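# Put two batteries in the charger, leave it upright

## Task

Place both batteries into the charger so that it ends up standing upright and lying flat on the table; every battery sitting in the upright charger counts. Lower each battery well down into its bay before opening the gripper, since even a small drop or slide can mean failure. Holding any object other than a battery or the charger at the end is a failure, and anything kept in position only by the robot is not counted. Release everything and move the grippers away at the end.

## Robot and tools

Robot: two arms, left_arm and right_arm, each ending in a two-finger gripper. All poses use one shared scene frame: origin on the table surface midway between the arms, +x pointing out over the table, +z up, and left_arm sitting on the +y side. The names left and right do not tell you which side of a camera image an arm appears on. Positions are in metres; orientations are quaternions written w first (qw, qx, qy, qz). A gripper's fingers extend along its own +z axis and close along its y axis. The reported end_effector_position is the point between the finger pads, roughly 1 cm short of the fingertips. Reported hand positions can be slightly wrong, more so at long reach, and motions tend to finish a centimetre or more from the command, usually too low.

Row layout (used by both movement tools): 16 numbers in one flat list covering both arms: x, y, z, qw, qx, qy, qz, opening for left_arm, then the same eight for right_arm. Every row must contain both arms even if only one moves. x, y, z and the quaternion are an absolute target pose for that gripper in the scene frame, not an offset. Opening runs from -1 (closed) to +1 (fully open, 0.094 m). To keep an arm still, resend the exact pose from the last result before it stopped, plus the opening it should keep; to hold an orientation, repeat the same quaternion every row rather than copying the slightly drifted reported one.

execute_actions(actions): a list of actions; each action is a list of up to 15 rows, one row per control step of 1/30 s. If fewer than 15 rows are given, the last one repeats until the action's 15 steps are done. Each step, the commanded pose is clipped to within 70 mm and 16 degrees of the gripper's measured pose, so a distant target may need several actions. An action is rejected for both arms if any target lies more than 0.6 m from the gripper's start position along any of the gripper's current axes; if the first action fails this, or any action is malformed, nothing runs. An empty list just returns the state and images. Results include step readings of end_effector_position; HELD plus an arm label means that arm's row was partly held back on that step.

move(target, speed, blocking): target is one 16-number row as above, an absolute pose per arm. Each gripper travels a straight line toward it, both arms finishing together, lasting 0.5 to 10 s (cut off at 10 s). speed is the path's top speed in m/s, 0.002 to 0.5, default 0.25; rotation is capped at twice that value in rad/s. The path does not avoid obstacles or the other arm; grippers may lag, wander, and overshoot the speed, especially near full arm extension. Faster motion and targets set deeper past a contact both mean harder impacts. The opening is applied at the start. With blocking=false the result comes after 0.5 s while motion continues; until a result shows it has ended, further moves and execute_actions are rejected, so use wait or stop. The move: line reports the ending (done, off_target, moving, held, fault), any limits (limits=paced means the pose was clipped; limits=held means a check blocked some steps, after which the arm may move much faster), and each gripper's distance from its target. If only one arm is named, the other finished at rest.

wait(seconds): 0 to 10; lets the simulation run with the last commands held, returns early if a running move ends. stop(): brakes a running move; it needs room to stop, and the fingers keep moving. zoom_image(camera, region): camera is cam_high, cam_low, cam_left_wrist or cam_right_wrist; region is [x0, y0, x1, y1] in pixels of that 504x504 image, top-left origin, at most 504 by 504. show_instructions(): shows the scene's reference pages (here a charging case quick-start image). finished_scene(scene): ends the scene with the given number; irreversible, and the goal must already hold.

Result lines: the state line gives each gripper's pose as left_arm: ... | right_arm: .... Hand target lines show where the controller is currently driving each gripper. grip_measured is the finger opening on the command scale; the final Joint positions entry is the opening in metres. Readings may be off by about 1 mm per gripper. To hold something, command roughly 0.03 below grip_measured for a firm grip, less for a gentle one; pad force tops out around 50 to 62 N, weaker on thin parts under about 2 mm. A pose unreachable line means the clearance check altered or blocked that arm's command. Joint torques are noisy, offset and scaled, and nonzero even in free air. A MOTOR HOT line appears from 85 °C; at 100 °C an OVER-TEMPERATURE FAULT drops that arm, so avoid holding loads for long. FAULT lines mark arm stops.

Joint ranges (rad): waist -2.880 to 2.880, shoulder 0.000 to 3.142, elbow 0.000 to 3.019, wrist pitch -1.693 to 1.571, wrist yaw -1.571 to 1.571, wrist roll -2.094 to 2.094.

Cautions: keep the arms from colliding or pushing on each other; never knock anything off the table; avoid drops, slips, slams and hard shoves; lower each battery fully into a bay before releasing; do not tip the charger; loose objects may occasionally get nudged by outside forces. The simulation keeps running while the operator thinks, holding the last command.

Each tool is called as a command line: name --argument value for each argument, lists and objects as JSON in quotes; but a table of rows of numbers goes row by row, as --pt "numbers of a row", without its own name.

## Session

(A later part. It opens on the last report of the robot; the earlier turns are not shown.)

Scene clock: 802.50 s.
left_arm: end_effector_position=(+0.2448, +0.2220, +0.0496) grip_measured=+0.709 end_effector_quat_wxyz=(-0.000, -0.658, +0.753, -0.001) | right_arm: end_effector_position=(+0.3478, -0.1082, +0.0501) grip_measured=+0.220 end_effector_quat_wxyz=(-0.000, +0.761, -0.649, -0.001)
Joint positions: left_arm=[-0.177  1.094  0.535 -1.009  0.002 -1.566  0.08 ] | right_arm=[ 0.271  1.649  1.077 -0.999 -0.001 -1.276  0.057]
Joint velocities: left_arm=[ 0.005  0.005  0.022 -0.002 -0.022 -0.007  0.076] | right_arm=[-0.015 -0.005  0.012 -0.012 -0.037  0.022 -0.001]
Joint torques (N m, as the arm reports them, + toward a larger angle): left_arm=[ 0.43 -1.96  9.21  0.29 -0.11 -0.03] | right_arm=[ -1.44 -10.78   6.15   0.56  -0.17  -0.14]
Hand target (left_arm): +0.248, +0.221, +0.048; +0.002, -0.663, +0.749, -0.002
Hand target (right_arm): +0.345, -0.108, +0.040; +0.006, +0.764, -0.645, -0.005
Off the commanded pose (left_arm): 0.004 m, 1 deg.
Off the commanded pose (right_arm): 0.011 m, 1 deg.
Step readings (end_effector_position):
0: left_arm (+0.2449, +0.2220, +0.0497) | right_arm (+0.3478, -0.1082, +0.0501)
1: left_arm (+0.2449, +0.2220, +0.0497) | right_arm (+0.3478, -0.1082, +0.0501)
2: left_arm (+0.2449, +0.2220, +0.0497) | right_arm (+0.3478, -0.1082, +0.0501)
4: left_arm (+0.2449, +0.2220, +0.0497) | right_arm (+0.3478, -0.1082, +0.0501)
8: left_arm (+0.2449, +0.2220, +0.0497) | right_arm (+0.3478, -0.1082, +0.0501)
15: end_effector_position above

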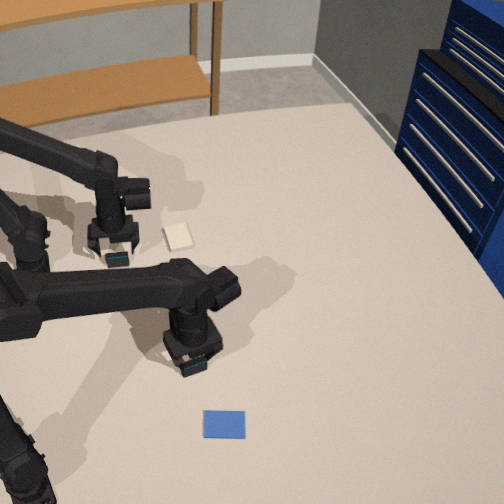

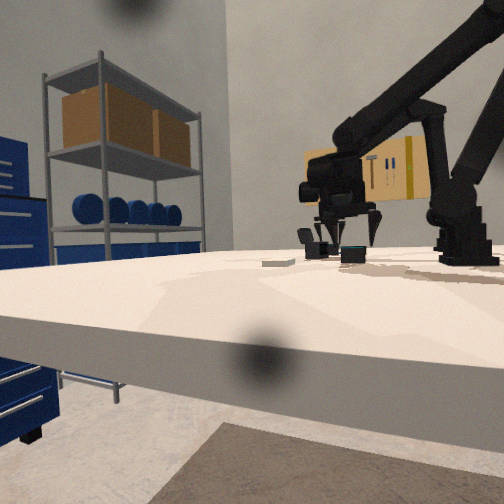

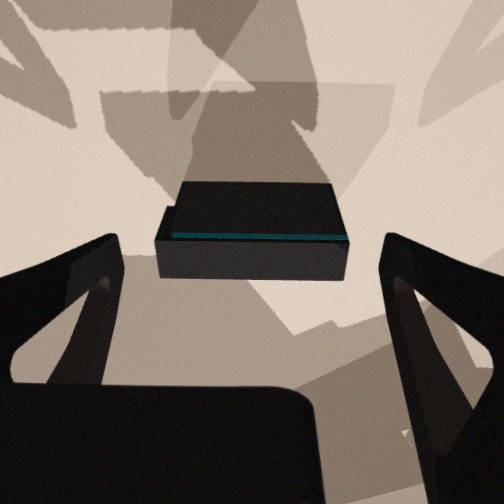

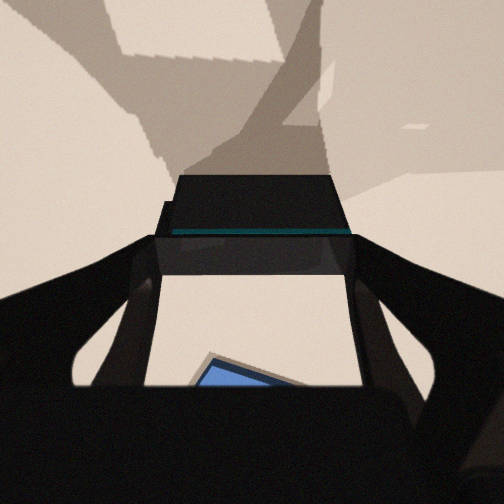

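execute_actions --actions '[[[0.2486,0.2214,0.048,0.0020,-0.6628,0.7488,-0.0022,0.72,0.34526,-0.10826,0.0405,-0.0056,-0.7643,0.6448,0.0052,0.185],[0.2486,0.2214,0.048,0.0020,-0.6628,0.7488,-0.0022,0.69,0.34533,-0.10822,0.04116,-0.0049,-0.7643,0.6448,0.0049,0.185],[0.2486,0.2214,0.048,0.0020,-0.6628,0.7488,-0.0022,0.66,0.34533,-0.10822,0.04116,-0.0049,-0.7643,0.6448,0.0049,0.185],[0.2486,0.2214,0.048,0.0020,-0.6628,0.7488,-0.0022,0.63,0.34533,-0.10822,0.04116,-0.0049,-0.7643,0.6448,0.0049,0.195],[0.2486,0.2214,0.048,0.0020,-0.6628,0.7488,-0.0022,0.60,0.34533,-0.10822,0.04116,-0.0049,-0.7643,0.6448,0.0049,0.208],[0.2486,0.2214,0.048,0.0020,-0.6628,0.7488,-0.0022,0.57,0.34533,-0.10822,0.04116,-0.0049,-0.7643,0.6448,0.0049,0.22],[0.2486,0.2214,0.048,0.0020,-0.6628,0.7488,-0.0022,0.55,0.34533,-0.10822,0.04116,-0.0049,-0.7643,0.6448,0.0049,0.235],[0.2486,0.2214,0.048,0.0020,-0.6628,0.7488,-0.0022,0.55,0.34533,-0.10822,0.04116,-0.0049,-0.7643,0.6448,0.0049,0.255],[0.2486,0.2214,0.048,0.0020,-0.6628,0.7488,-0.0022,0.55,0.34533,-0.10822,0.04116,-0.0049,-0.7643,0.6448,0.0049,0.29],[0.2486,0.2214,0.048,0.0020,-0.6608,0.7505,-0.0022,0.55,0.34533,-0.10822,0.04116,-0.0049,-0.7627,0.6468,0.0049,0.34],[0.2486,0.2214,0.048,0.0020,-0.6550,0.7556,-0.0022,0.55,0.34533,-0.10822,0.04116,-0.0050,-0.7577,0.6526,0.0049,0.40],[0.2486,0.2214,0.048,0.0020,-0.6452,0.7640,-0.0022,0.55,0.34533,-0.10822,0.04116,-0.0050,-0.7492,0.6623,0.0048,0.46],[0.2486,0.2214,0.048,0.0021,-0.6313,0.7756,-0.0022,0.55,0.34533,-0.10822,0.04116,-0.0051,-0.7372,0.6757,0.0047,0.51],[0.2486,0.2214,0.048,0.0021,-0.6151,0.7885,-0.0021,0.55,0.34533,-0.10822,0.04116,-0.0052,-0.7231,0.6907,0.0046,0.55],[0.2486,0.2214,0.048,0.0022,-0.5987,0.8010,-0.0021,0.55,0.34533,-0.10822,0.04116,-0.0053,-0.7087,0.7055,0.0045,0.55]],[[0.2486,0.2214,0.048,0.0022,-0.5820,0.8132,-0.0020,0.55,0.34533,-0.10822,0.04116,-0.0054,-0.6941,0.7199,0.0044,0.55],[0.2486,0.2214,0.048,0.0022,-0.5651,0.8251,-0.0020,0.55,0.34533,-0.10822,0.04116,-0.0055,-0.6791,0.7340,0.0043,0.55],[0.2486,0.2214,0.048,0.0023,-0.5479,0.8365,-0.0019,0.55,0.34533,-0.10822,0.04116,-0.0056,-0.6639,0.7478,0.0042,0.55],[0.2486,0.2214,0.048,0.0023,-0.5305,0.8477,-0.0019,0.55,0.34533,-0.10822,0.04116,-0.0057,-0.6484,0.7613,0.0040,0.55],[0.2486,0.2214,0.048,0.0024,-0.5129,0.8585,-0.0018,0.55,0.34533,-0.10822,0.04116,-0.0057,-0.6326,0.7745,0.0039,0.55],[0.2486,0.2214,0.048,0.0024,-0.4950,0.8689,-0.0018,0.55,0.34533,-0.10822,0.04116,-0.0058,-0.6165,0.7874,0.0038,0.55],[0.2486,0.2214,0.048,0.0024,-0.4770,0.8789,-0.0017,0.55,0.34533,-0.10822,0.04116,-0.0059,-0.6002,0.7999,0.0037,0.55],[0.2486,0.2214,0.048,0.0025,-0.4587,0.8886,-0.0017,0.55,0.34533,-0.10822,0.04116,-0.0060,-0.5836,0.8120,0.0036,0.55],[0.2486,0.2214,0.048,0.0025,-0.4402,0.8979,-0.0016,0.55,0.34533,-0.10822,0.04116,-0.0060,-0.5668,0.8239,0.0035,0.55],[0.2486,0.2214,0.048,0.0025,-0.4216,0.9068,-0.0016,0.55,0.34533,-0.10822,0.04116,-0.0061,-0.5497,0.8354,0.0033,0.55],[0.2486,0.2214,0.048,0.0026,-0.4028,0.9153,-0.0015,0.55,0.34533,-0.10822,0.04116,-0.0062,-0.5324,0.8465,0.0032,0.55],[0.2486,0.2214,0.048,0.0026,-0.3838,0.9234,-0.0015,0.55,0.34533,-0.10822,0.04116,-0.0062,-0.5149,0.8573,0.0031,0.55],[0.2486,0.2214,0.048,0.0026,-0.3646,0.9312,-0.0014,0.55,0.34533,-0.10822,0.04116,-0.0063,-0.4971,0.8677,0.0029,0.55],[0.2486,0.2214,0.048,0.0027,-0.3453,0.9385,-0.0014,0.55,0.34533,-0.10822,0.04116,-0.0064,-0.4792,0.8777,0.0028,0.55],[0.2486,0.2214,0.048,0.0027,-0.3258,0.9454,-0.0013,0.55,0.34533,-0.10822,0.04116,-0.0064,-0.4610,0.8874,0.0027,0.55]],[[0.2486,0.2214,0.048,0.0027,-0.3062,0.9520,-0.0013,0.55,0.34533,-0.10822,0.04116,-0.0065,-0.4427,0.8967,0.0026,0.55],[0.2486,0.2214,0.048,0.0027,-0.2865,0.9581,-0.0012,0.55,0.34533,-0.10822,0.04116,-0.0065,-0.4241,0.9056,0.0024,0.55],[0.2486,0.2214,0.048,0.0028,-0.2666,0.9638,-0.0012,0.55,0.34533,-0.10822,0.04116,-0.0066,-0.4054,0.9141,0.0023,0.55],[0.2486,0.2214,0.048,0.0028,-0.2467,0.9691,-0.0011,0.55,0.34533,-0.10822,0.04116,-0.0066,-0.3865,0.9223,0.0021,0.55],[0.2486,0.2214,0.048,0.0028,-0.2266,0.9740,-0.0010,0.55,0.34533,-0.10822,0.04116,-0.0067,-0.3675,0.9300,0.0020,0.55],[0.2486,0.2214,0.048,0.0028,-0.2064,0.9785,-0.0010,0.55,0.34533,-0.10822,0.04116,-0.0067,-0.3483,0.9374,0.0019,0.55],[0.2486,0.2214,0.048,0.0029,-0.1861,0.9825,-0.0009,0.55,0.34533,-0.10822,0.04116,-0.0067,-0.3289,0.9443,0.0017,0.55],[0.2486,0.2214,0.048,0.0029,-0.1658,0.9862,-0.0009,0.55,0.34533,-0.10822,0.04116,-0.0068,-0.3094,0.9509,0.0016,0.55],[0.2486,0.2214,0.048,0.0029,-0.1454,0.9894,-0.0008,0.55,0.34533,-0.10822,0.04116,-0.0068,-0.2898,0.9571,0.0015,0.55],[0.2486,0.2214,0.048,0.0029,-0.1249,0.9922,-0.0007,0.55,0.34533,-0.10822,0.04116,-0.0068,-0.2700,0.9628,0.0013,0.55],[0.2486,0.2214,0.048,0.0029,-0.1044,0.9945,-0.0007,0.55,0.34533,-0.10822,0.04116,-0.0069,-0.2502,0.9682,0.0012,0.55],[0.2486,0.2214,0.048,0.0029,-0.0838,0.9965,-0.0006,0.55,0.34533,-0.10822,0.04116,-0.0069,-0.2302,0.9731,0.0010,0.55],[0.2486,0.2214,0.048,0.0029,-0.0632,0.9980,-0.0006,0.55,0.34533,-0.10822,0.04116,-0.0069,-0.2101,0.9777,0.0009,0.55],[0.2486,0.2214,0.048,0.0030,-0.0426,0.9991,-0.0005,0.55,0.34533,-0.10822,0.04116,-0.0069,-0.1900,0.9818,0.0008,0.55],[0.2486,0.2214,0.048,0.0030,-0.0219,0.9998,-0.0004,0.55,0.34533,-0.10822,0.04116,-0.0069,-0.1698,0.9855,0.0006,0.55]],[[0.2486,0.2214,0.048,0.0030,-0.0013,1.0,-0.0004,0.55,0.34533,-0.10822,0.04116,-0.0069,-0.1495,0.9888,0.0005,0.55],[0.2486,0.2214,0.048,0.0030,0.0194,0.9998,-0.0003,0.55,0.34533,-0.10822,0.04116,-0.0070,-0.1291,0.9916,0.0003,0.55],[0.2486,0.2214,0.048,0.0030,0.0401,0.9992,-0.0003,0.55,0.34533,-0.10822,0.04116,-0.0070,-0.1087,0.9941,0.0002,0.55],[0.2486,0.2214,0.048,0.0030,0.0607,0.9982,-0.0002,0.55,0.34533,-0.10822,0.04116,-0.0070,-0.0882,0.9961,0.0,0.55],[0.2486,0.2214,0.048,0.0030,0.0813,0.9967,-0.0001,0.55,0.34533,-0.10822,0.04116,-0.0070,-0.0677,0.9977,-0.0001,0.55],[0.2486,0.2214,0.048,0.0030,0.1019,0.9948,-0.0001,0.55,0.34533,-0.10822,0.04116,-0.0070,-0.0471,0.9989,-0.0002,0.55],[0.2486,0.2214,0.048,0.0030,0.1224,0.9925,0.0,0.55,0.34533,-0.10822,0.04116,-0.0069,-0.0266,0.9996,-0.0004,0.55],[0.2486,0.2214,0.048,0.0030,0.1429,0.9897,0.0001,0.55,0.34533,-0.10822,0.04116,-0.0069,-0.0060,1.0,-0.0005,0.55],[0.2486,0.2214,0.048,0.0030,0.1633,0.9866,0.0001,0.55,0.34533,-0.10822,0.04116,-0.0069,0.0146,0.9999,-0.0007,0.55],[0.2486,0.2214,0.048,0.0030,0.1837,0.9830,0.0002,0.55,0.34533,-0.10822,0.04116,-0.0069,0.0351,0.9994,-0.0008,0.55],[0.2486,0.2214,0.048,0.0030,0.2039,0.9790,0.0002,0.55,0.34533,-0.10822,0.04116,-0.0069,0.0557,0.9984,-0.0010,0.55],[0.2486,0.2214,0.048,0.0030,0.2241,0.9746,0.0003,0.55,0.34533,-0.10822,0.04116,-0.0069,0.0762,0.9971,-0.0011,0.55],[0.2486,0.2214,0.048,0.0030,0.2442,0.9697,0.0004,0.55,0.34533,-0.10822,0.04116,-0.0068,0.0967,0.9953,-0.0012,0.55],[0.2486,0.2214,0.048,0.0030,0.2642,0.9645,0.0004,0.55,0.34533,-0.10822,0.04116,-0.0068,0.1171,0.9931,-0.0014,0.55],[0.2486,0.2214,0.048,0.0030,0.2841,0.9588,0.0005,0.55,0.34533,-0.10822,0.04116,-0.0068,0.1375,0.9905,-0.0015,0.55]],[[0.2486,0.2214,0.048,0.0029,0.3038,0.9527,0.0005,0.55,0.34533,-0.10822,0.04116,-0.0068,0.1579,0.9875,-0.0017,0.55],[0.2486,0.2214,0.048,0.0029,0.3234,0.9462,0.0006,0.55,0.34533,-0.10822,0.04116,-0.0067,0.1782,0.9840,-0.0018,0.55],[0.2486,0.2214,0.048,0.0029,0.3429,0.9394,0.0007,0.55,0.34533,-0.10822,0.04116,-0.0067,0.1984,0.9801,-0.0019,0.55],[0.2486,0.2214,0.048,0.0029,0.3623,0.9321,0.0007,0.55,0.34533,-0.10822,0.04116,-0.0066,0.2185,0.9758,-0.0021,0.55],[0.2486,0.2214,0.048,0.0029,0.3814,0.9244,0.0008,0.55,0.34533,-0.10822,0.04116,-0.0066,0.2385,0.9711,-0.0022,0.55],[0.2486,0.2214,0.048,0.0029,0.4005,0.9163,0.0008,0.55,0.34533,-0.10822,0.04116,-0.0066,0.2584,0.9660,-0.0023,0.55],[0.2486,0.2214,0.048,0.0029,0.4193,0.9078,0.0009,0.55,0.34533,-0.10822,0.04116,-0.0065,0.2783,0.9605,-0.0025,0.55],[0.2486,0.2214,0.048,0.0028,0.4380,0.8990,0.0010,0.55,0.34533,-0.10822,0.04116,-0.0064,0.2980,0.9546,-0.0026,0.55],[0.2486,0.2214,0.048,0.0028,0.4565,0.8897,0.0010,0.55,0.34533,-0.10822,0.04116,-0.0064,0.3175,0.9482,-0.0027,0.55],[0.2486,0.2214,0.048,0.0028,0.4747,0.8801,0.0011,0.55,0.34533,-0.10822,0.04116,-0.0063,0.3370,0.9415,-0.0029,0.55],[0.2486,0.2214,0.048,0.0028,0.4928,0.8701,0.0011,0.55,0.34533,-0.10822,0.04116,-0.0063,0.3563,0.9344,-0.0030,0.55],[0.2486,0.2214,0.048,0.0028,0.5107,0.8598,0.0012,0.55,0.34533,-0.10822,0.04116,-0.0062,0.3754,0.9269,-0.0031,0.55],[0.2486,0.2214,0.048,0.0027,0.5284,0.8490,0.0013,0.55,0.34533,-0.10822,0.04116,-0.0061,0.3944,0.9189,-0.0033,0.55],[0.2486,0.2214,0.048,0.0027,0.5458,0.8379,0.0013,0.55,0.34533,-0.10822,0.04116,-0.0061,0.4132,0.9106,-0.0034,0.55],[0.2486,0.2214,0.048,0.0027,0.5630,0.8265,0.0014,0.55,0.34533,-0.10822,0.04116,-0.0060,0.4319,0.9019,-0.0035,0.55]],[[0.2486,0.2214,0.048,0.0026,0.5799,0.8147,0.0014,0.55,0.34533,-0.10822,0.04116,-0.0059,0.4503,0.8929,-0.0036,0.55],[0.2486,0.2214,0.048,0.0026,0.5967,0.8025,0.0015,0.55,0.34533,-0.10822,0.04116,-0.0059,0.4686,0.8834,-0.0038,0.55],[0.2486,0.2214,0.048,0.0026,0.6131,0.7900,0.0015,0.55,0.34533,-0.10822,0.04116,-0.0058,0.4867,0.8736,-0.0039,0.55],[0.2486,0.2214,0.048,0.0025,0.6293,0.7772,0.0016,0.55,0.34533,-0.10822,0.04116,-0.0057,0.5045,0.8634,-0.0040,0.55],[0.2486,0.2214,0.048,0.0025,0.6452,0.7640,0.0016,0.55,0.34533,-0.10822,0.04116,-0.0056,0.5222,0.8528,-0.0041,0.55],[0.2486,0.2214,0.048,0.0025,0.6609,0.7505,0.0017,0.55,0.34533,-0.10822,0.04116,-0.0055,0.5396,0.8419,-0.0042,0.55],[0.2486,0.2214,0.048,0.0024,0.6762,0.7367,0.0017,0.55,0.34533,-0.10822,0.04116,-0.0054,0.5568,0.8306,-0.0043,0.55],[0.2486,0.2214,0.048,0.0024,0.6913,0.7226,0.0018,0.55,0.34533,-0.10822,0.04116,-0.0054,0.5738,0.8190,-0.0045,0.55],[0.2486,0.2214,0.048,0.0024,0.7061,0.7081,0.0018,0.53,0.34533,-0.10822,0.04116,-0.0053,0.5905,0.8070,-0.0046,0.53],[0.2486,0.2214,0.048,0.0023,0.7206,0.6934,0.0019,0.51,0.34533,-0.10822,0.04116,-0.0052,0.6070,0.7947,-0.0047,0.51],[0.2486,0.2214,0.048,0.0023,0.7348,0.6783,0.0019,0.49,0.34533,-0.10822,0.04116,-0.0051,0.6232,0.7821,-0.0048,0.49],[0.2486,0.2214,0.048,0.0023,0.7469,0.6649,0.0020,0.47,0.34533,-0.10822,0.04116,-0.0050,0.6372,0.7707,-0.0049,0.47],[0.2486,0.2214,0.048,0.0022,0.7554,0.6552,0.0020,0.45,0.34533,-0.10822,0.04116,-0.0049,0.6470,0.7625,-0.0049,0.45],[0.2486,0.2214,0.048,0.0022,0.7605,0.6494,0.0020,0.43,0.34533,-0.10822,0.04116,-0.0049,0.6529,0.7574,-0.0050,0.43],[0.2486,0.2214,0.048,0.0022,0.7621,0.6474,0.0020,0.42,0.34533,-0.10822,0.04116,-0.0049,0.6549,0.7558,-0.0050,0.42]]]'

Scene clock: 892.43 s.
left_arm: end_effector_position=(+0.2450, +0.2235, +0.0496) grip_measured=+0.429 end_effector_quat_wxyz=(-0.003, +0.709, +0.705, +0.005) | right_arm: end_effector_position=(+0.3473, -0.1073, +0.0497) grip_measured=+0.428 end_effector_quat_wxyz=(-0.003, +0.599, +0.801, +0.001)
Joint positions: left_arm=[-0.18   1.094  0.535 -1.009 -0.012  1.444  0.067] | right_arm=[ 0.271  1.65   1.077 -0.999 -0.007  1.737  0.067]
Joint velocities: left_arm=[ 0.005  0.015 -0.007  0.002 -0.037  0.813 -0.012] | right_arm=[-0.015 -0.005  0.007 -0.007  0.051  0.828 -0.012]
Joint torques (N m, as the arm reports them, + toward a larger angle): left_arm=[ 0.23 -1.91  9.24  0.31  0.29  0.22] | right_arm=[ -1.56 -10.93   6.09   0.52   0.14   0.1 ]
Hand target (left_arm): +0.248, +0.221, +0.048; -0.000, +0.758, +0.652, +0.006
Hand target (right_arm): +0.345, -0.108, +0.041; -0.006, +0.651, +0.759, -0.005
Off the commanded pose (left_arm): 0.004 m, 9 deg.
Off the commanded pose (right_arm): 0.009 m, 8 deg.
Step readings (end_effector_position; steps 1 to 15: 1st action; 16 to 30: 2nd action; 31 to 45: 3rd action; 46 to 60: 4th action; 61 to 75: 5th action; 76 to 90: 6th action):
0: left_arm (+0.2448, +0.2220, +0.0496) | right_arm (+0.3478, -0.1082, +0.0501)
1: left_arm (+0.2448, +0.2220, +0.0496) | right_arm (+0.3478, -0.1082, +0.0501)
2: left_arm (+0.2448, +0.2220, +0.0496) | right_arm (+0.3478, -0.1082, +0.0501)
4: left_arm (+0.2448, +0.2220, +0.0496) | right_arm (+0.3478, -0.1082, +0.0501)
8: left_arm (+0.2448, +0.2220, +0.0496) | right_arm (+0.3478, -0.1082, +0.0501)
15: left_arm (+0.2449, +0.2223, +0.0496) | right_arm (+0.3476, -0.1081, +0.0497)
16: left_arm (+0.2449, +0.2225, +0.0496) | right_arm (+0.3476, -0.1080, +0.0497)
17: left_arm (+0.2449, +0.2227, +0.0496) | right_arm (+0.3476, -0.1080, +0.0497)
19: left_arm (+0.2450, +0.2231, +0.0496) | right_arm (+0.3475, -0.1078, +0.0497)
23: left_arm (+0.2450, +0.2237, +0.0496) | right_arm (+0.3474, -0.1076, +0.0497)
30: left_arm (+0.2450, +0.2235, +0.0496) | right_arm (+0.3473, -0.1075, +0.0497)
31: left_arm (+0.2450, +0.2236, +0.0496) | right_arm (+0.3473, -0.1074, +0.0497)
32: left_arm (+0.2450, +0.2236, +0.0496) | right_arm (+0.3473, -0.1074, +0.0497)
34: left_arm (+0.2450, +0.2235, +0.0496) | right_arm (+0.3473, -0.1074, +0.0497)
38: left_arm (+0.2450, +0.2236, +0.0496) | right_arm (+0.3473, -0.1073, +0.0497)
45: left_arm (+0.2450, +0.2236, +0.0496) | right_arm (+0.3473, -0.1073, +0.0497)
46: left_arm (+0.2450, +0.2236, +0.0496) | right_arm (+0.3473, -0.1073, +0.0497)
47: left_arm (+0.2450, +0.2236, +0.0496) | right_arm (+0.3473, -0.1073, +0.0497)
49: left_arm (+0.2450, +0.2236, +0.0496) | right_arm (+0.3473, -0.1073, +0.0497)
53: left_arm (+0.2450, +0.2236, +0.0496) | right_arm (+0.3473, -0.1073, +0.0497)
60: left_arm (+0.2450, +0.2236, +0.0496) | right_arm (+0.3473, -0.1073, +0.0497)
61: left_arm (+0.2450, +0.2236, +0.0496) | right_arm (+0.3473, -0.1073, +0.0497)
62: left_arm (+0.2450, +0.2236, +0.0496) | right_arm (+0.3473, -0.1073, +0.0497)
64: left_arm (+0.2450, +0.2236, +0.0496) | right_arm (+0.3473, -0.1073, +0.0497)
68: left_arm (+0.2450, +0.2236, +0.0496) | right_arm (+0.3473, -0.1073, +0.0497)
75: left_arm (+0.2450, +0.2236, +0.0496) | right_arm (+0.3473, -0.1073, +0.0497)
76: left_arm (+0.2450, +0.2236, +0.0496) | right_arm (+0.3473, -0.1073, +0.0497)
77: left_arm (+0.2450, +0.2236, +0.0496) | right_arm (+0.3473, -0.1073, +0.0497)
79: left_arm (+0.2450, +0.2236, +0.0496) | right_arm (+0.3473, -0.1073, +0.0497)
83: left_arm (+0.2450, +0.2236, +0.0496) | right_arm (+0.3473, -0.1073, +0.0497)
90: end_effector_position above

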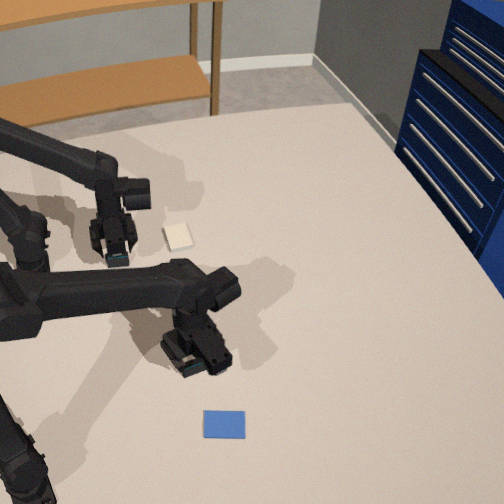

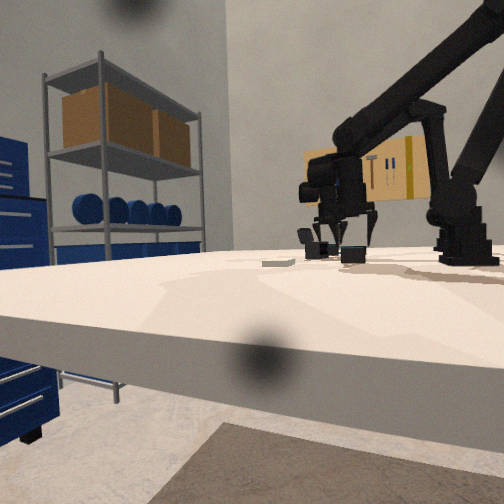

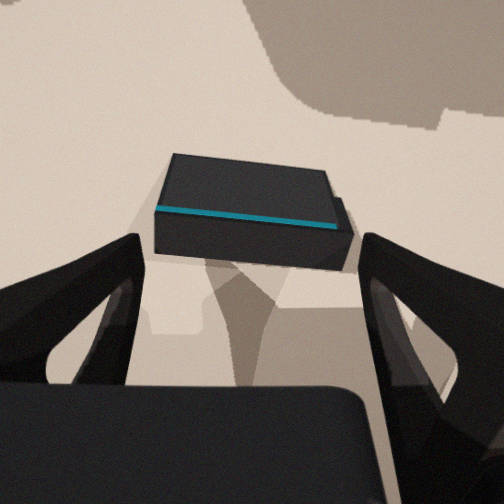

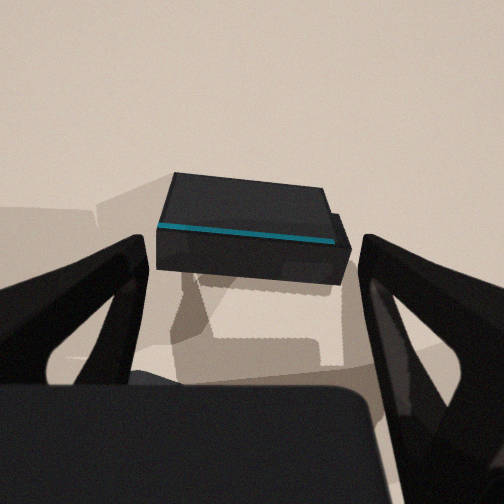

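execute_actions --actions '[]'

Scene clock: 906.27 s.
left_arm: end_effector_position=(+0.2450, +0.2235, +0.0496) grip_measured=+0.423 end_effector_quat_wxyz=(-0.003, +0.752, +0.659, +0.005) | right_arm: end_effector_position=(+0.3473, -0.1073, +0.0497) grip_measured=+0.421 end_effector_quat_wxyz=(-0.003, +0.647, +0.763, +0.001)
Joint positions: left_arm=[-0.18   1.094  0.535 -1.009 -0.012  1.571  0.067] | right_arm=[ 0.271  1.65   1.077 -0.999 -0.007  1.861  0.067]
Joint velocities: left_arm=[ 0.005 -0.024 -0.017 -0.012 -0.022  0.022 -0.   ] | right_arm=[-0.005 -0.015 -0.007  0.002 -0.022  0.051 -0.001]
Joint torques (N m, as the arm reports them, + toward a larger angle): left_arm=[ 0.32 -1.91  9.23  0.35  0.3   0.26] | right_arm=[ -1.51 -10.97   6.08   0.51   0.15   0.09]
Hand target (left_arm): +0.248, +0.221, +0.048; -0.000, +0.758, +0.652, +0.006
Hand target (right_arm): +0.345, -0.108, +0.041; -0.006, +0.651, +0.759, -0.005
Off the commanded pose (left_arm): 0.004 m, 2 deg.
Off the commanded pose (right_arm): 0.009 m, 1 deg.

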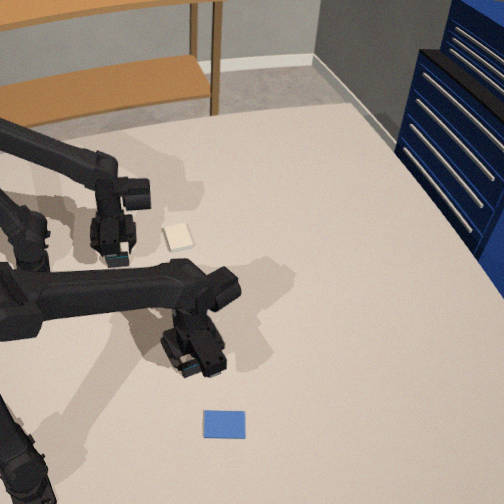

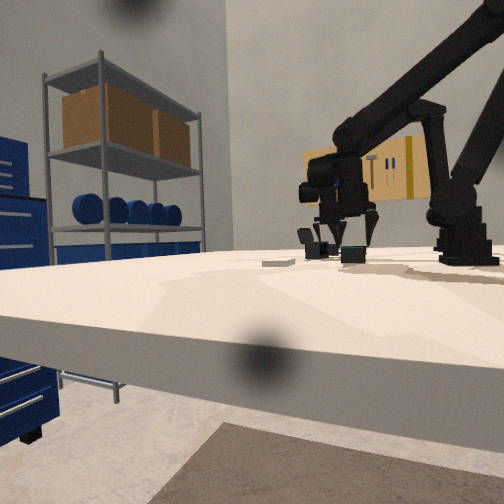

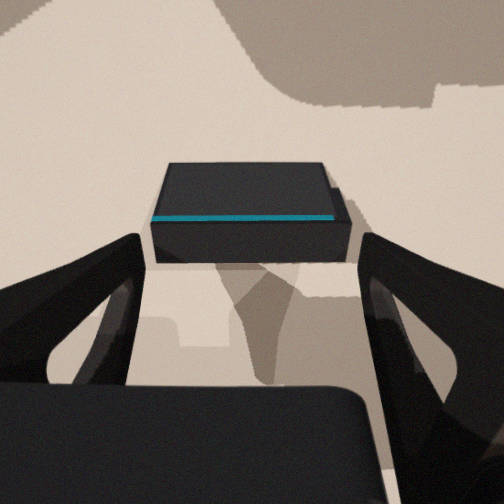

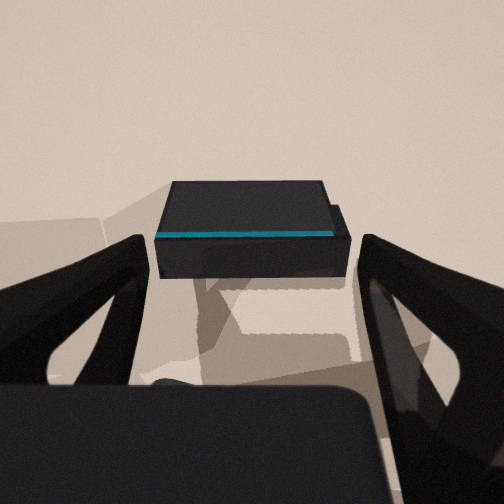

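zoom_image --camera "cam_left_wrist" --region '[110, 140, 400, 300]'

zoom_image --camera "cam_right_wrist" --region '[110, 150, 400, 310]'

Region (110, 140, 400, 300) of cam_left_wrist's 504x504 image, scaled by 1.738, with more detail than that image has; it fills the top 278 rows of this view, and the rest is white.

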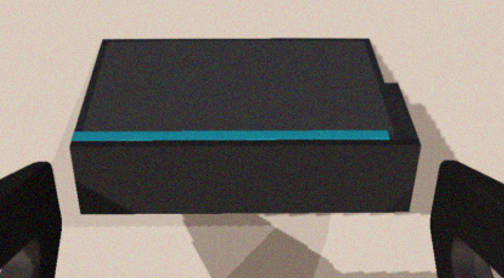

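Region (110, 150, 400, 310) of cam_right_wrist's 504x504 image, scaled by 1.738, with more detail than that image has; it fills the top 278 rows of this view, and the rest is white.

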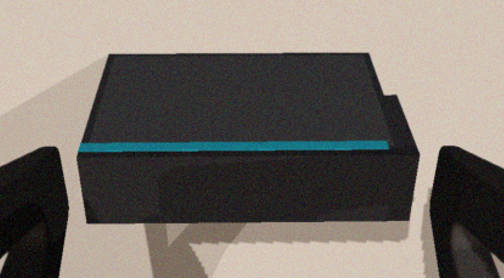

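execute_actions --actions '[[[0.24852,0.22076,0.048,0.0004,0.757,0.6532,0.0054,0.41,0.34535,-0.10834,0.04116,-0.0054,0.6498,0.76,-0.0052,0.41],[0.24844,0.22012,0.048,0.0008,0.756,0.6543,0.0047,0.40,0.34537,-0.10846,0.04116,-0.0049,0.6486,0.761,-0.0054,0.40],[0.24836,0.21948,0.048,0.0013,0.755,0.6555,0.0041,0.39,0.34539,-0.10858,0.04116,-0.0043,0.6475,0.762,-0.0056,0.39],[0.24828,0.21884,0.048,0.0017,0.754,0.6567,0.0034,0.38,0.34541,-0.1087,0.04116,-0.0038,0.6463,0.763,-0.0058,0.38],[0.2482,0.2182,0.048,0.0021,0.753,0.6579,0.0028,0.37,0.34543,-0.10882,0.04116,-0.0032,0.6451,0.764,-0.006,0.37],[0.24812,0.21756,0.048,0.0025,0.752,0.659,0.0022,0.36,0.34545,-0.10894,0.04116,-0.0026,0.6439,0.765,-0.0062,0.36],[0.24804,0.21692,0.048,0.0029,0.751,0.6602,0.0015,0.35,0.34547,-0.10906,0.04116,-0.0021,0.6427,0.766,-0.0064,0.35],[0.24796,0.21628,0.048,0.0034,0.75,0.6614,0.0009,0.34,0.34549,-0.10918,0.04116,-0.0015,0.6416,0.767,-0.0066,0.34],[0.24788,0.21564,0.048,0.0038,0.749,0.6625,0.0002,0.33,0.34551,-0.1093,0.04116,-0.001,0.6404,0.768,-0.0068,0.33],[0.2478,0.215,0.048,0.0042,0.748,0.6637,-0.0004,0.32,0.34553,-0.10942,0.04116,-0.0004,0.6392,0.769,-0.00695,0.32]]]'

Scene clock: 943.47 s.
left_arm: end_effector_position=(+0.2443, +0.2181, +0.0496) grip_measured=+0.323 end_effector_quat_wxyz=(+0.002, +0.751, +0.660, -0.001) | right_arm: end_effector_position=(+0.3479, -0.1086, +0.0497) grip_measured=+0.321 end_effector_quat_wxyz=(+0.000, +0.645, +0.764, -0.001)
Joint positions: left_arm=[-0.192  1.094  0.535 -1.009  0.004  1.555  0.062] | right_arm=[ 0.271  1.65   1.077 -0.999  0.001  1.855  0.062]
Joint velocities: left_arm=[-0.005  0.024  0.012 -0.012  0.007  0.007  0.001] | right_arm=[ 0.005 -0.005  0.002  0.002 -0.022 -0.022 -0.001]
Joint torques (N m, as the arm reports them, + toward a larger angle): left_arm=[ 0.56 -1.78  9.31  0.32  0.3  -0.08] | right_arm=[ -1.31 -11.01   6.     0.54   0.36  -0.12]
Hand target (left_arm): +0.248, +0.215, +0.048; +0.004, +0.748, +0.664, -0.001
Hand target (right_arm): +0.345, -0.109, +0.041; -0.000, +0.639, +0.769, -0.007
Off the commanded pose (left_arm): 0.005 m, 1 deg.
Off the commanded pose (right_arm): 0.009 m, 1 deg.
Step readings (end_effector_position):
0: left_arm (+0.2450, +0.2235, +0.0496) | right_arm (+0.3473, -0.1073, +0.0497)
1: left_arm (+0.2450, +0.2234, +0.0496) | right_arm (+0.3473, -0.1073, +0.0497)
2: left_arm (+0.2450, +0.2232, +0.0496) | right_arm (+0.3473, -0.1073, +0.0497)
4: left_arm (+0.2449, +0.2227, +0.0496) | right_arm (+0.3473, -0.1074, +0.0497)
8: left_arm (+0.2447, +0.2208, +0.0496) | right_arm (+0.3476, -0.1080, +0.0497)
15: end_effector_position above

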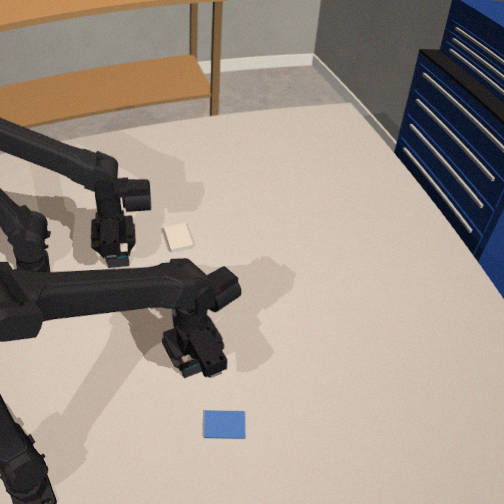

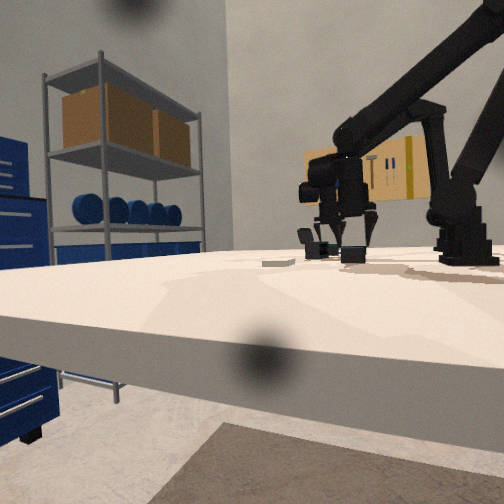

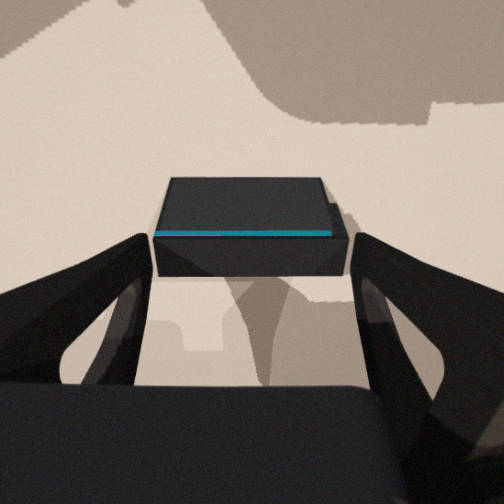

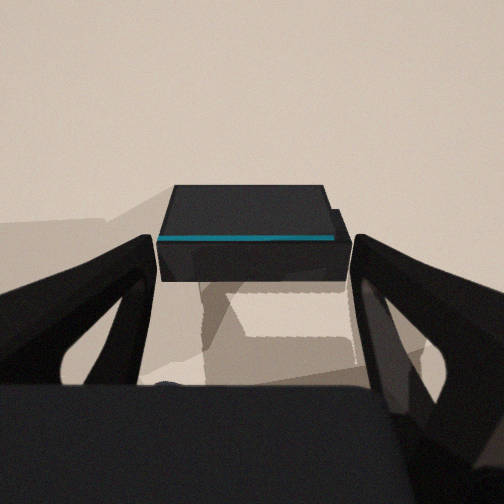

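execute_actions --actions '[]'

zoom_image --camera "cam_left_wrist" --region '[110, 150, 400, 310]'

zoom_image --camera "cam_right_wrist" --region '[110, 150, 400, 310]'

Scene clock: 945.53 s.
left_arm: end_effector_position=(+0.2443, +0.2181, +0.0496) grip_measured=+0.323 end_effector_quat_wxyz=(+0.002, +0.750, +0.662, -0.001) | right_arm: end_effector_position=(+0.3479, -0.1086, +0.0497) grip_measured=+0.321 end_effector_quat_wxyz=(+0.000, +0.644, +0.765, -0.001)
Joint positions: left_arm=[-0.192  1.094  0.535 -1.009  0.004  1.551  0.062] | right_arm=[ 0.271  1.65   1.077 -0.999  0.001  1.853  0.062]
Joint velocities: left_arm=[ 0.005 -0.005 -0.007 -0.007  0.022 -0.037 -0.001] | right_arm=[-0.015 -0.005 -0.007 -0.002  0.022 -0.037 -0.001]
Joint torques (N m, as the arm reports them, + toward a larger angle): left_arm=[ 0.01 -1.79  9.3   0.31  0.31 -0.04] | right_arm=[ -1.38 -11.03   6.     0.52   0.36  -0.15]
Hand target (left_arm): +0.248, +0.215, +0.048; +0.004, +0.748, +0.664, -0.001
Hand target (right_arm): +0.345, -0.109, +0.041; -0.000, +0.639, +0.769, -0.007
Off the commanded pose (left_arm): 0.005 m, 0 deg.
Off the commanded pose (right_arm): 0.009 m, 1 deg.

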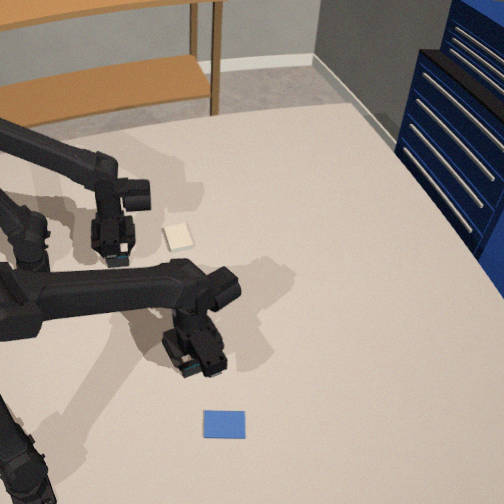

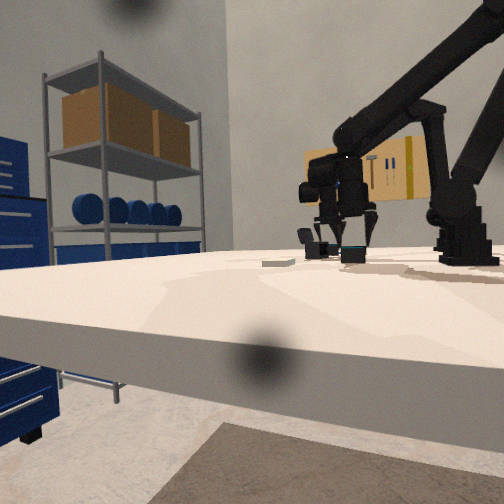

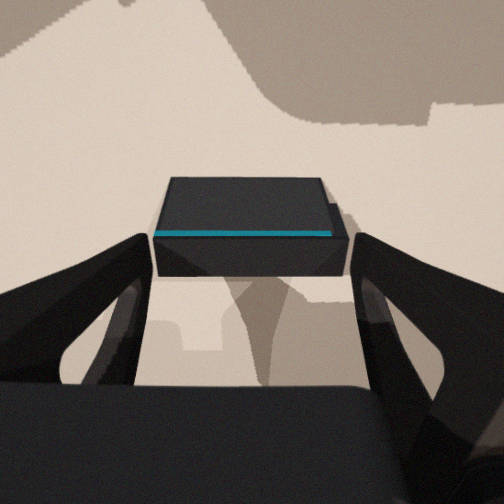

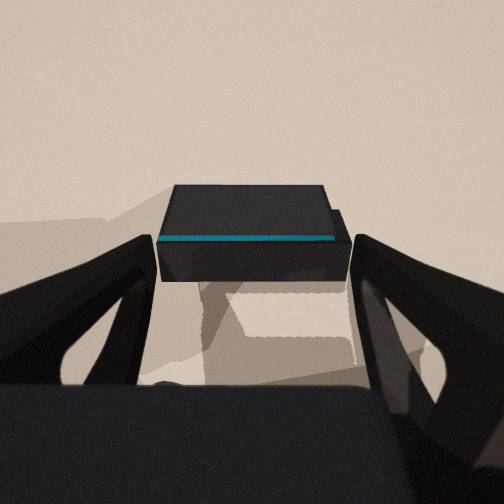

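Region (110, 150, 400, 310) of cam_left_wrist's 504x504 image, scaled by 1.738, with more detail than that image has; it fills the top 278 rows of this view, and the rest is white.

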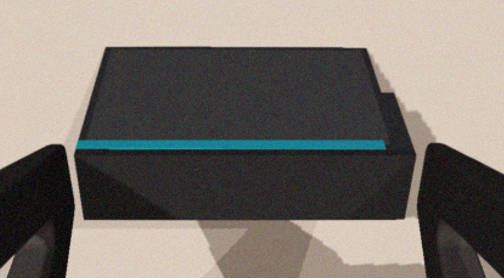

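Region (110, 150, 400, 310) of cam_right_wrist's 504x504 image, scaled by 1.738, with more detail than that image has; it fills the top 278 rows of this view, and the rest is white.

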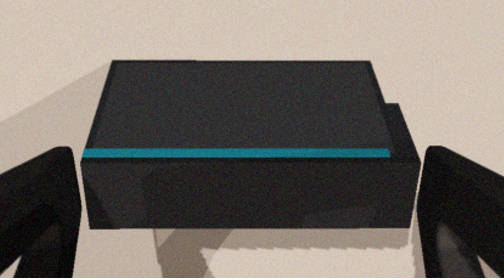

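execute_actions --actions '[[[0.24777,0.2147,0.048,0.0042,0.748,0.6637,-0.0004,0.30,0.34553,-0.10942,0.04116,-0.0004,0.6392,0.769,-0.00695,0.30],[0.24773,0.2144,0.048,0.0042,0.748,0.6637,-0.0004,0.28,0.34553,-0.10942,0.04116,-0.0004,0.6392,0.769,-0.00695,0.28],[0.2477,0.2141,0.048,0.0042,0.748,0.6637,-0.0004,0.26,0.34553,-0.10942,0.04116,-0.0004,0.6392,0.769,-0.00695,0.265],[0.24766,0.2138,0.048,0.0042,0.748,0.6637,-0.0004,0.245,0.34553,-0.10942,0.04116,-0.0004,0.6392,0.769,-0.00695,0.255],[0.24766,0.2138,0.048,0.0042,0.748,0.6637,-0.0004,0.235,0.34553,-0.10942,0.04116,-0.0004,0.6392,0.769,-0.00695,0.245],[0.24766,0.2138,0.048,0.0042,0.748,0.6637,-0.0004,0.225,0.34553,-0.10942,0.04116,-0.0004,0.6392,0.769,-0.00695,0.237],[0.24766,0.2138,0.048,0.0042,0.748,0.6637,-0.0004,0.217,0.34553,-0.10942,0.04116,-0.0004,0.6392,0.769,-0.00695,0.23],[0.24766,0.2138,0.048,0.0042,0.748,0.6637,-0.0004,0.21,0.34553,-0.10942,0.04116,-0.0004,0.6392,0.769,-0.00695,0.223],[0.24766,0.2138,0.048,0.0042,0.748,0.6637,-0.0004,0.203,0.34553,-0.10942,0.04116,-0.0004,0.6392,0.769,-0.00695,0.216],[0.24766,0.2138,0.048,0.0042,0.748,0.6637,-0.0004,0.196,0.34553,-0.10942,0.04116,-0.0004,0.6392,0.769,-0.00695,0.209],[0.24766,0.2138,0.048,0.0042,0.748,0.6637,-0.0004,0.189,0.34553,-0.10942,0.04116,-0.0004,0.6392,0.769,-0.00695,0.202],[0.24766,0.2138,0.048,0.0042,0.748,0.6637,-0.0004,0.181,0.34553,-0.10942,0.04116,-0.0004,0.6392,0.769,-0.00695,0.195],[0.24766,0.2138,0.048,0.0042,0.748,0.6637,-0.0004,0.173,0.34553,-0.10942,0.04116,-0.0004,0.6392,0.769,-0.00695,0.19],[0.24766,0.2138,0.048,0.0042,0.748,0.6637,-0.0004,0.165,0.34553,-0.10942,0.04116,-0.0004,0.6392,0.769,-0.00695,0.185]]]'

Scene clock: 969.53 s.
left_arm: end_effector_position=(+0.2441, +0.2171, +0.0496) grip_measured=+0.201 end_effector_quat_wxyz=(+0.002, +0.750, +0.662, -0.001) | right_arm: end_effector_position=(+0.3479, -0.1086, +0.0497) grip_measured=+0.220 end_effector_quat_wxyz=(+0.000, +0.644, +0.765, -0.001)
Joint positions: left_arm=[-0.197  1.094  0.535 -1.009  0.004  1.546  0.056] | right_arm=[ 0.271  1.65   1.077 -0.999  0.001  1.853  0.057]
Joint velocities: left_arm=[-0.005 -0.015  0.012 -0.012  0.022 -0.066 -0.002] | right_arm=[-0.005  0.005 -0.017 -0.012  0.022 -0.007 -0.001]
Joint torques (N m, as the arm reports them, + toward a larger angle): left_arm=[-0.04 -1.78  9.33  0.32  0.28 -0.01] | right_arm=[ -1.35 -11.04   6.     0.53   0.36  -0.15]
Hand target (left_arm): +0.248, +0.214, +0.048; +0.004, +0.748, +0.664, -0.001
Hand target (right_arm): +0.345, -0.109, +0.041; -0.000, +0.639, +0.769, -0.007
Off the commanded pose (left_arm): 0.005 m, 0 deg.
Off the commanded pose (right_arm): 0.009 m, 1 deg.
Step readings (end_effector_position):
0: left_arm (+0.2443, +0.2181, +0.0496) | right_arm (+0.3479, -0.1086, +0.0497)
1: left_arm (+0.2443, +0.2181, +0.0496) | right_arm (+0.3479, -0.1086, +0.0497)
2: left_arm (+0.2443, +0.2180, +0.0496) | right_arm (+0.3479, -0.1086, +0.0497)
4: left_arm (+0.2442, +0.2178, +0.0496) | right_arm (+0.3479, -0.1086, +0.0497)
8: left_arm (+0.2441, +0.2171, +0.0496) | right_arm (+0.3479, -0.1086, +0.0497)
15: end_effector_position above

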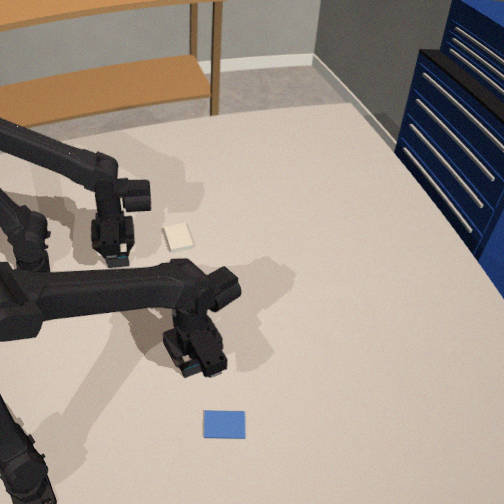

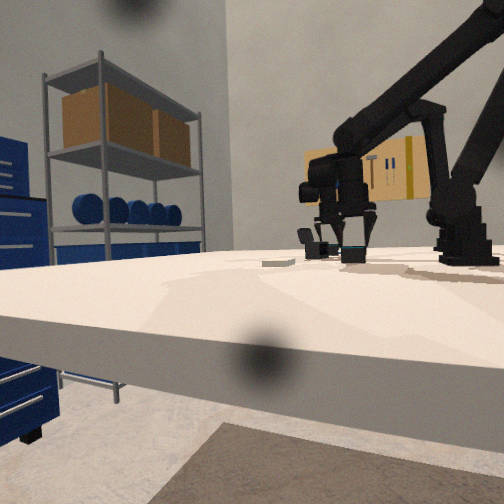

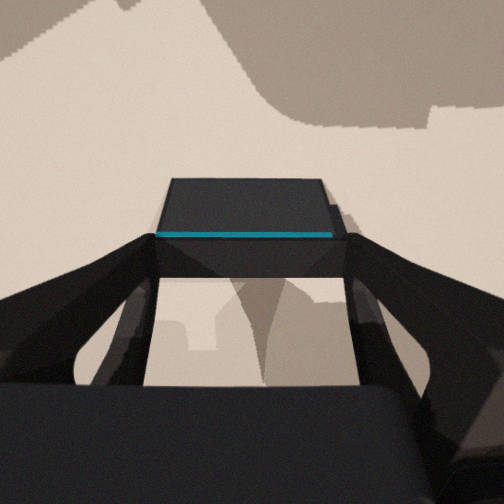

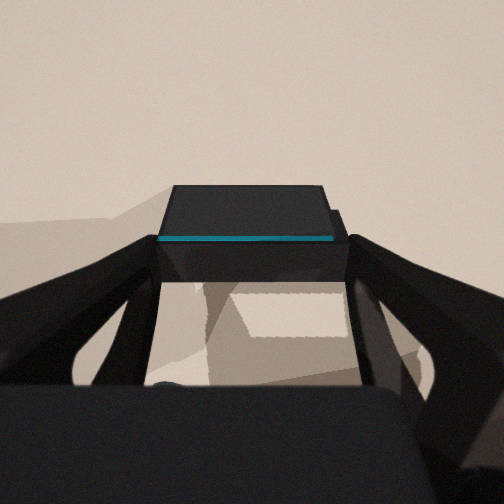

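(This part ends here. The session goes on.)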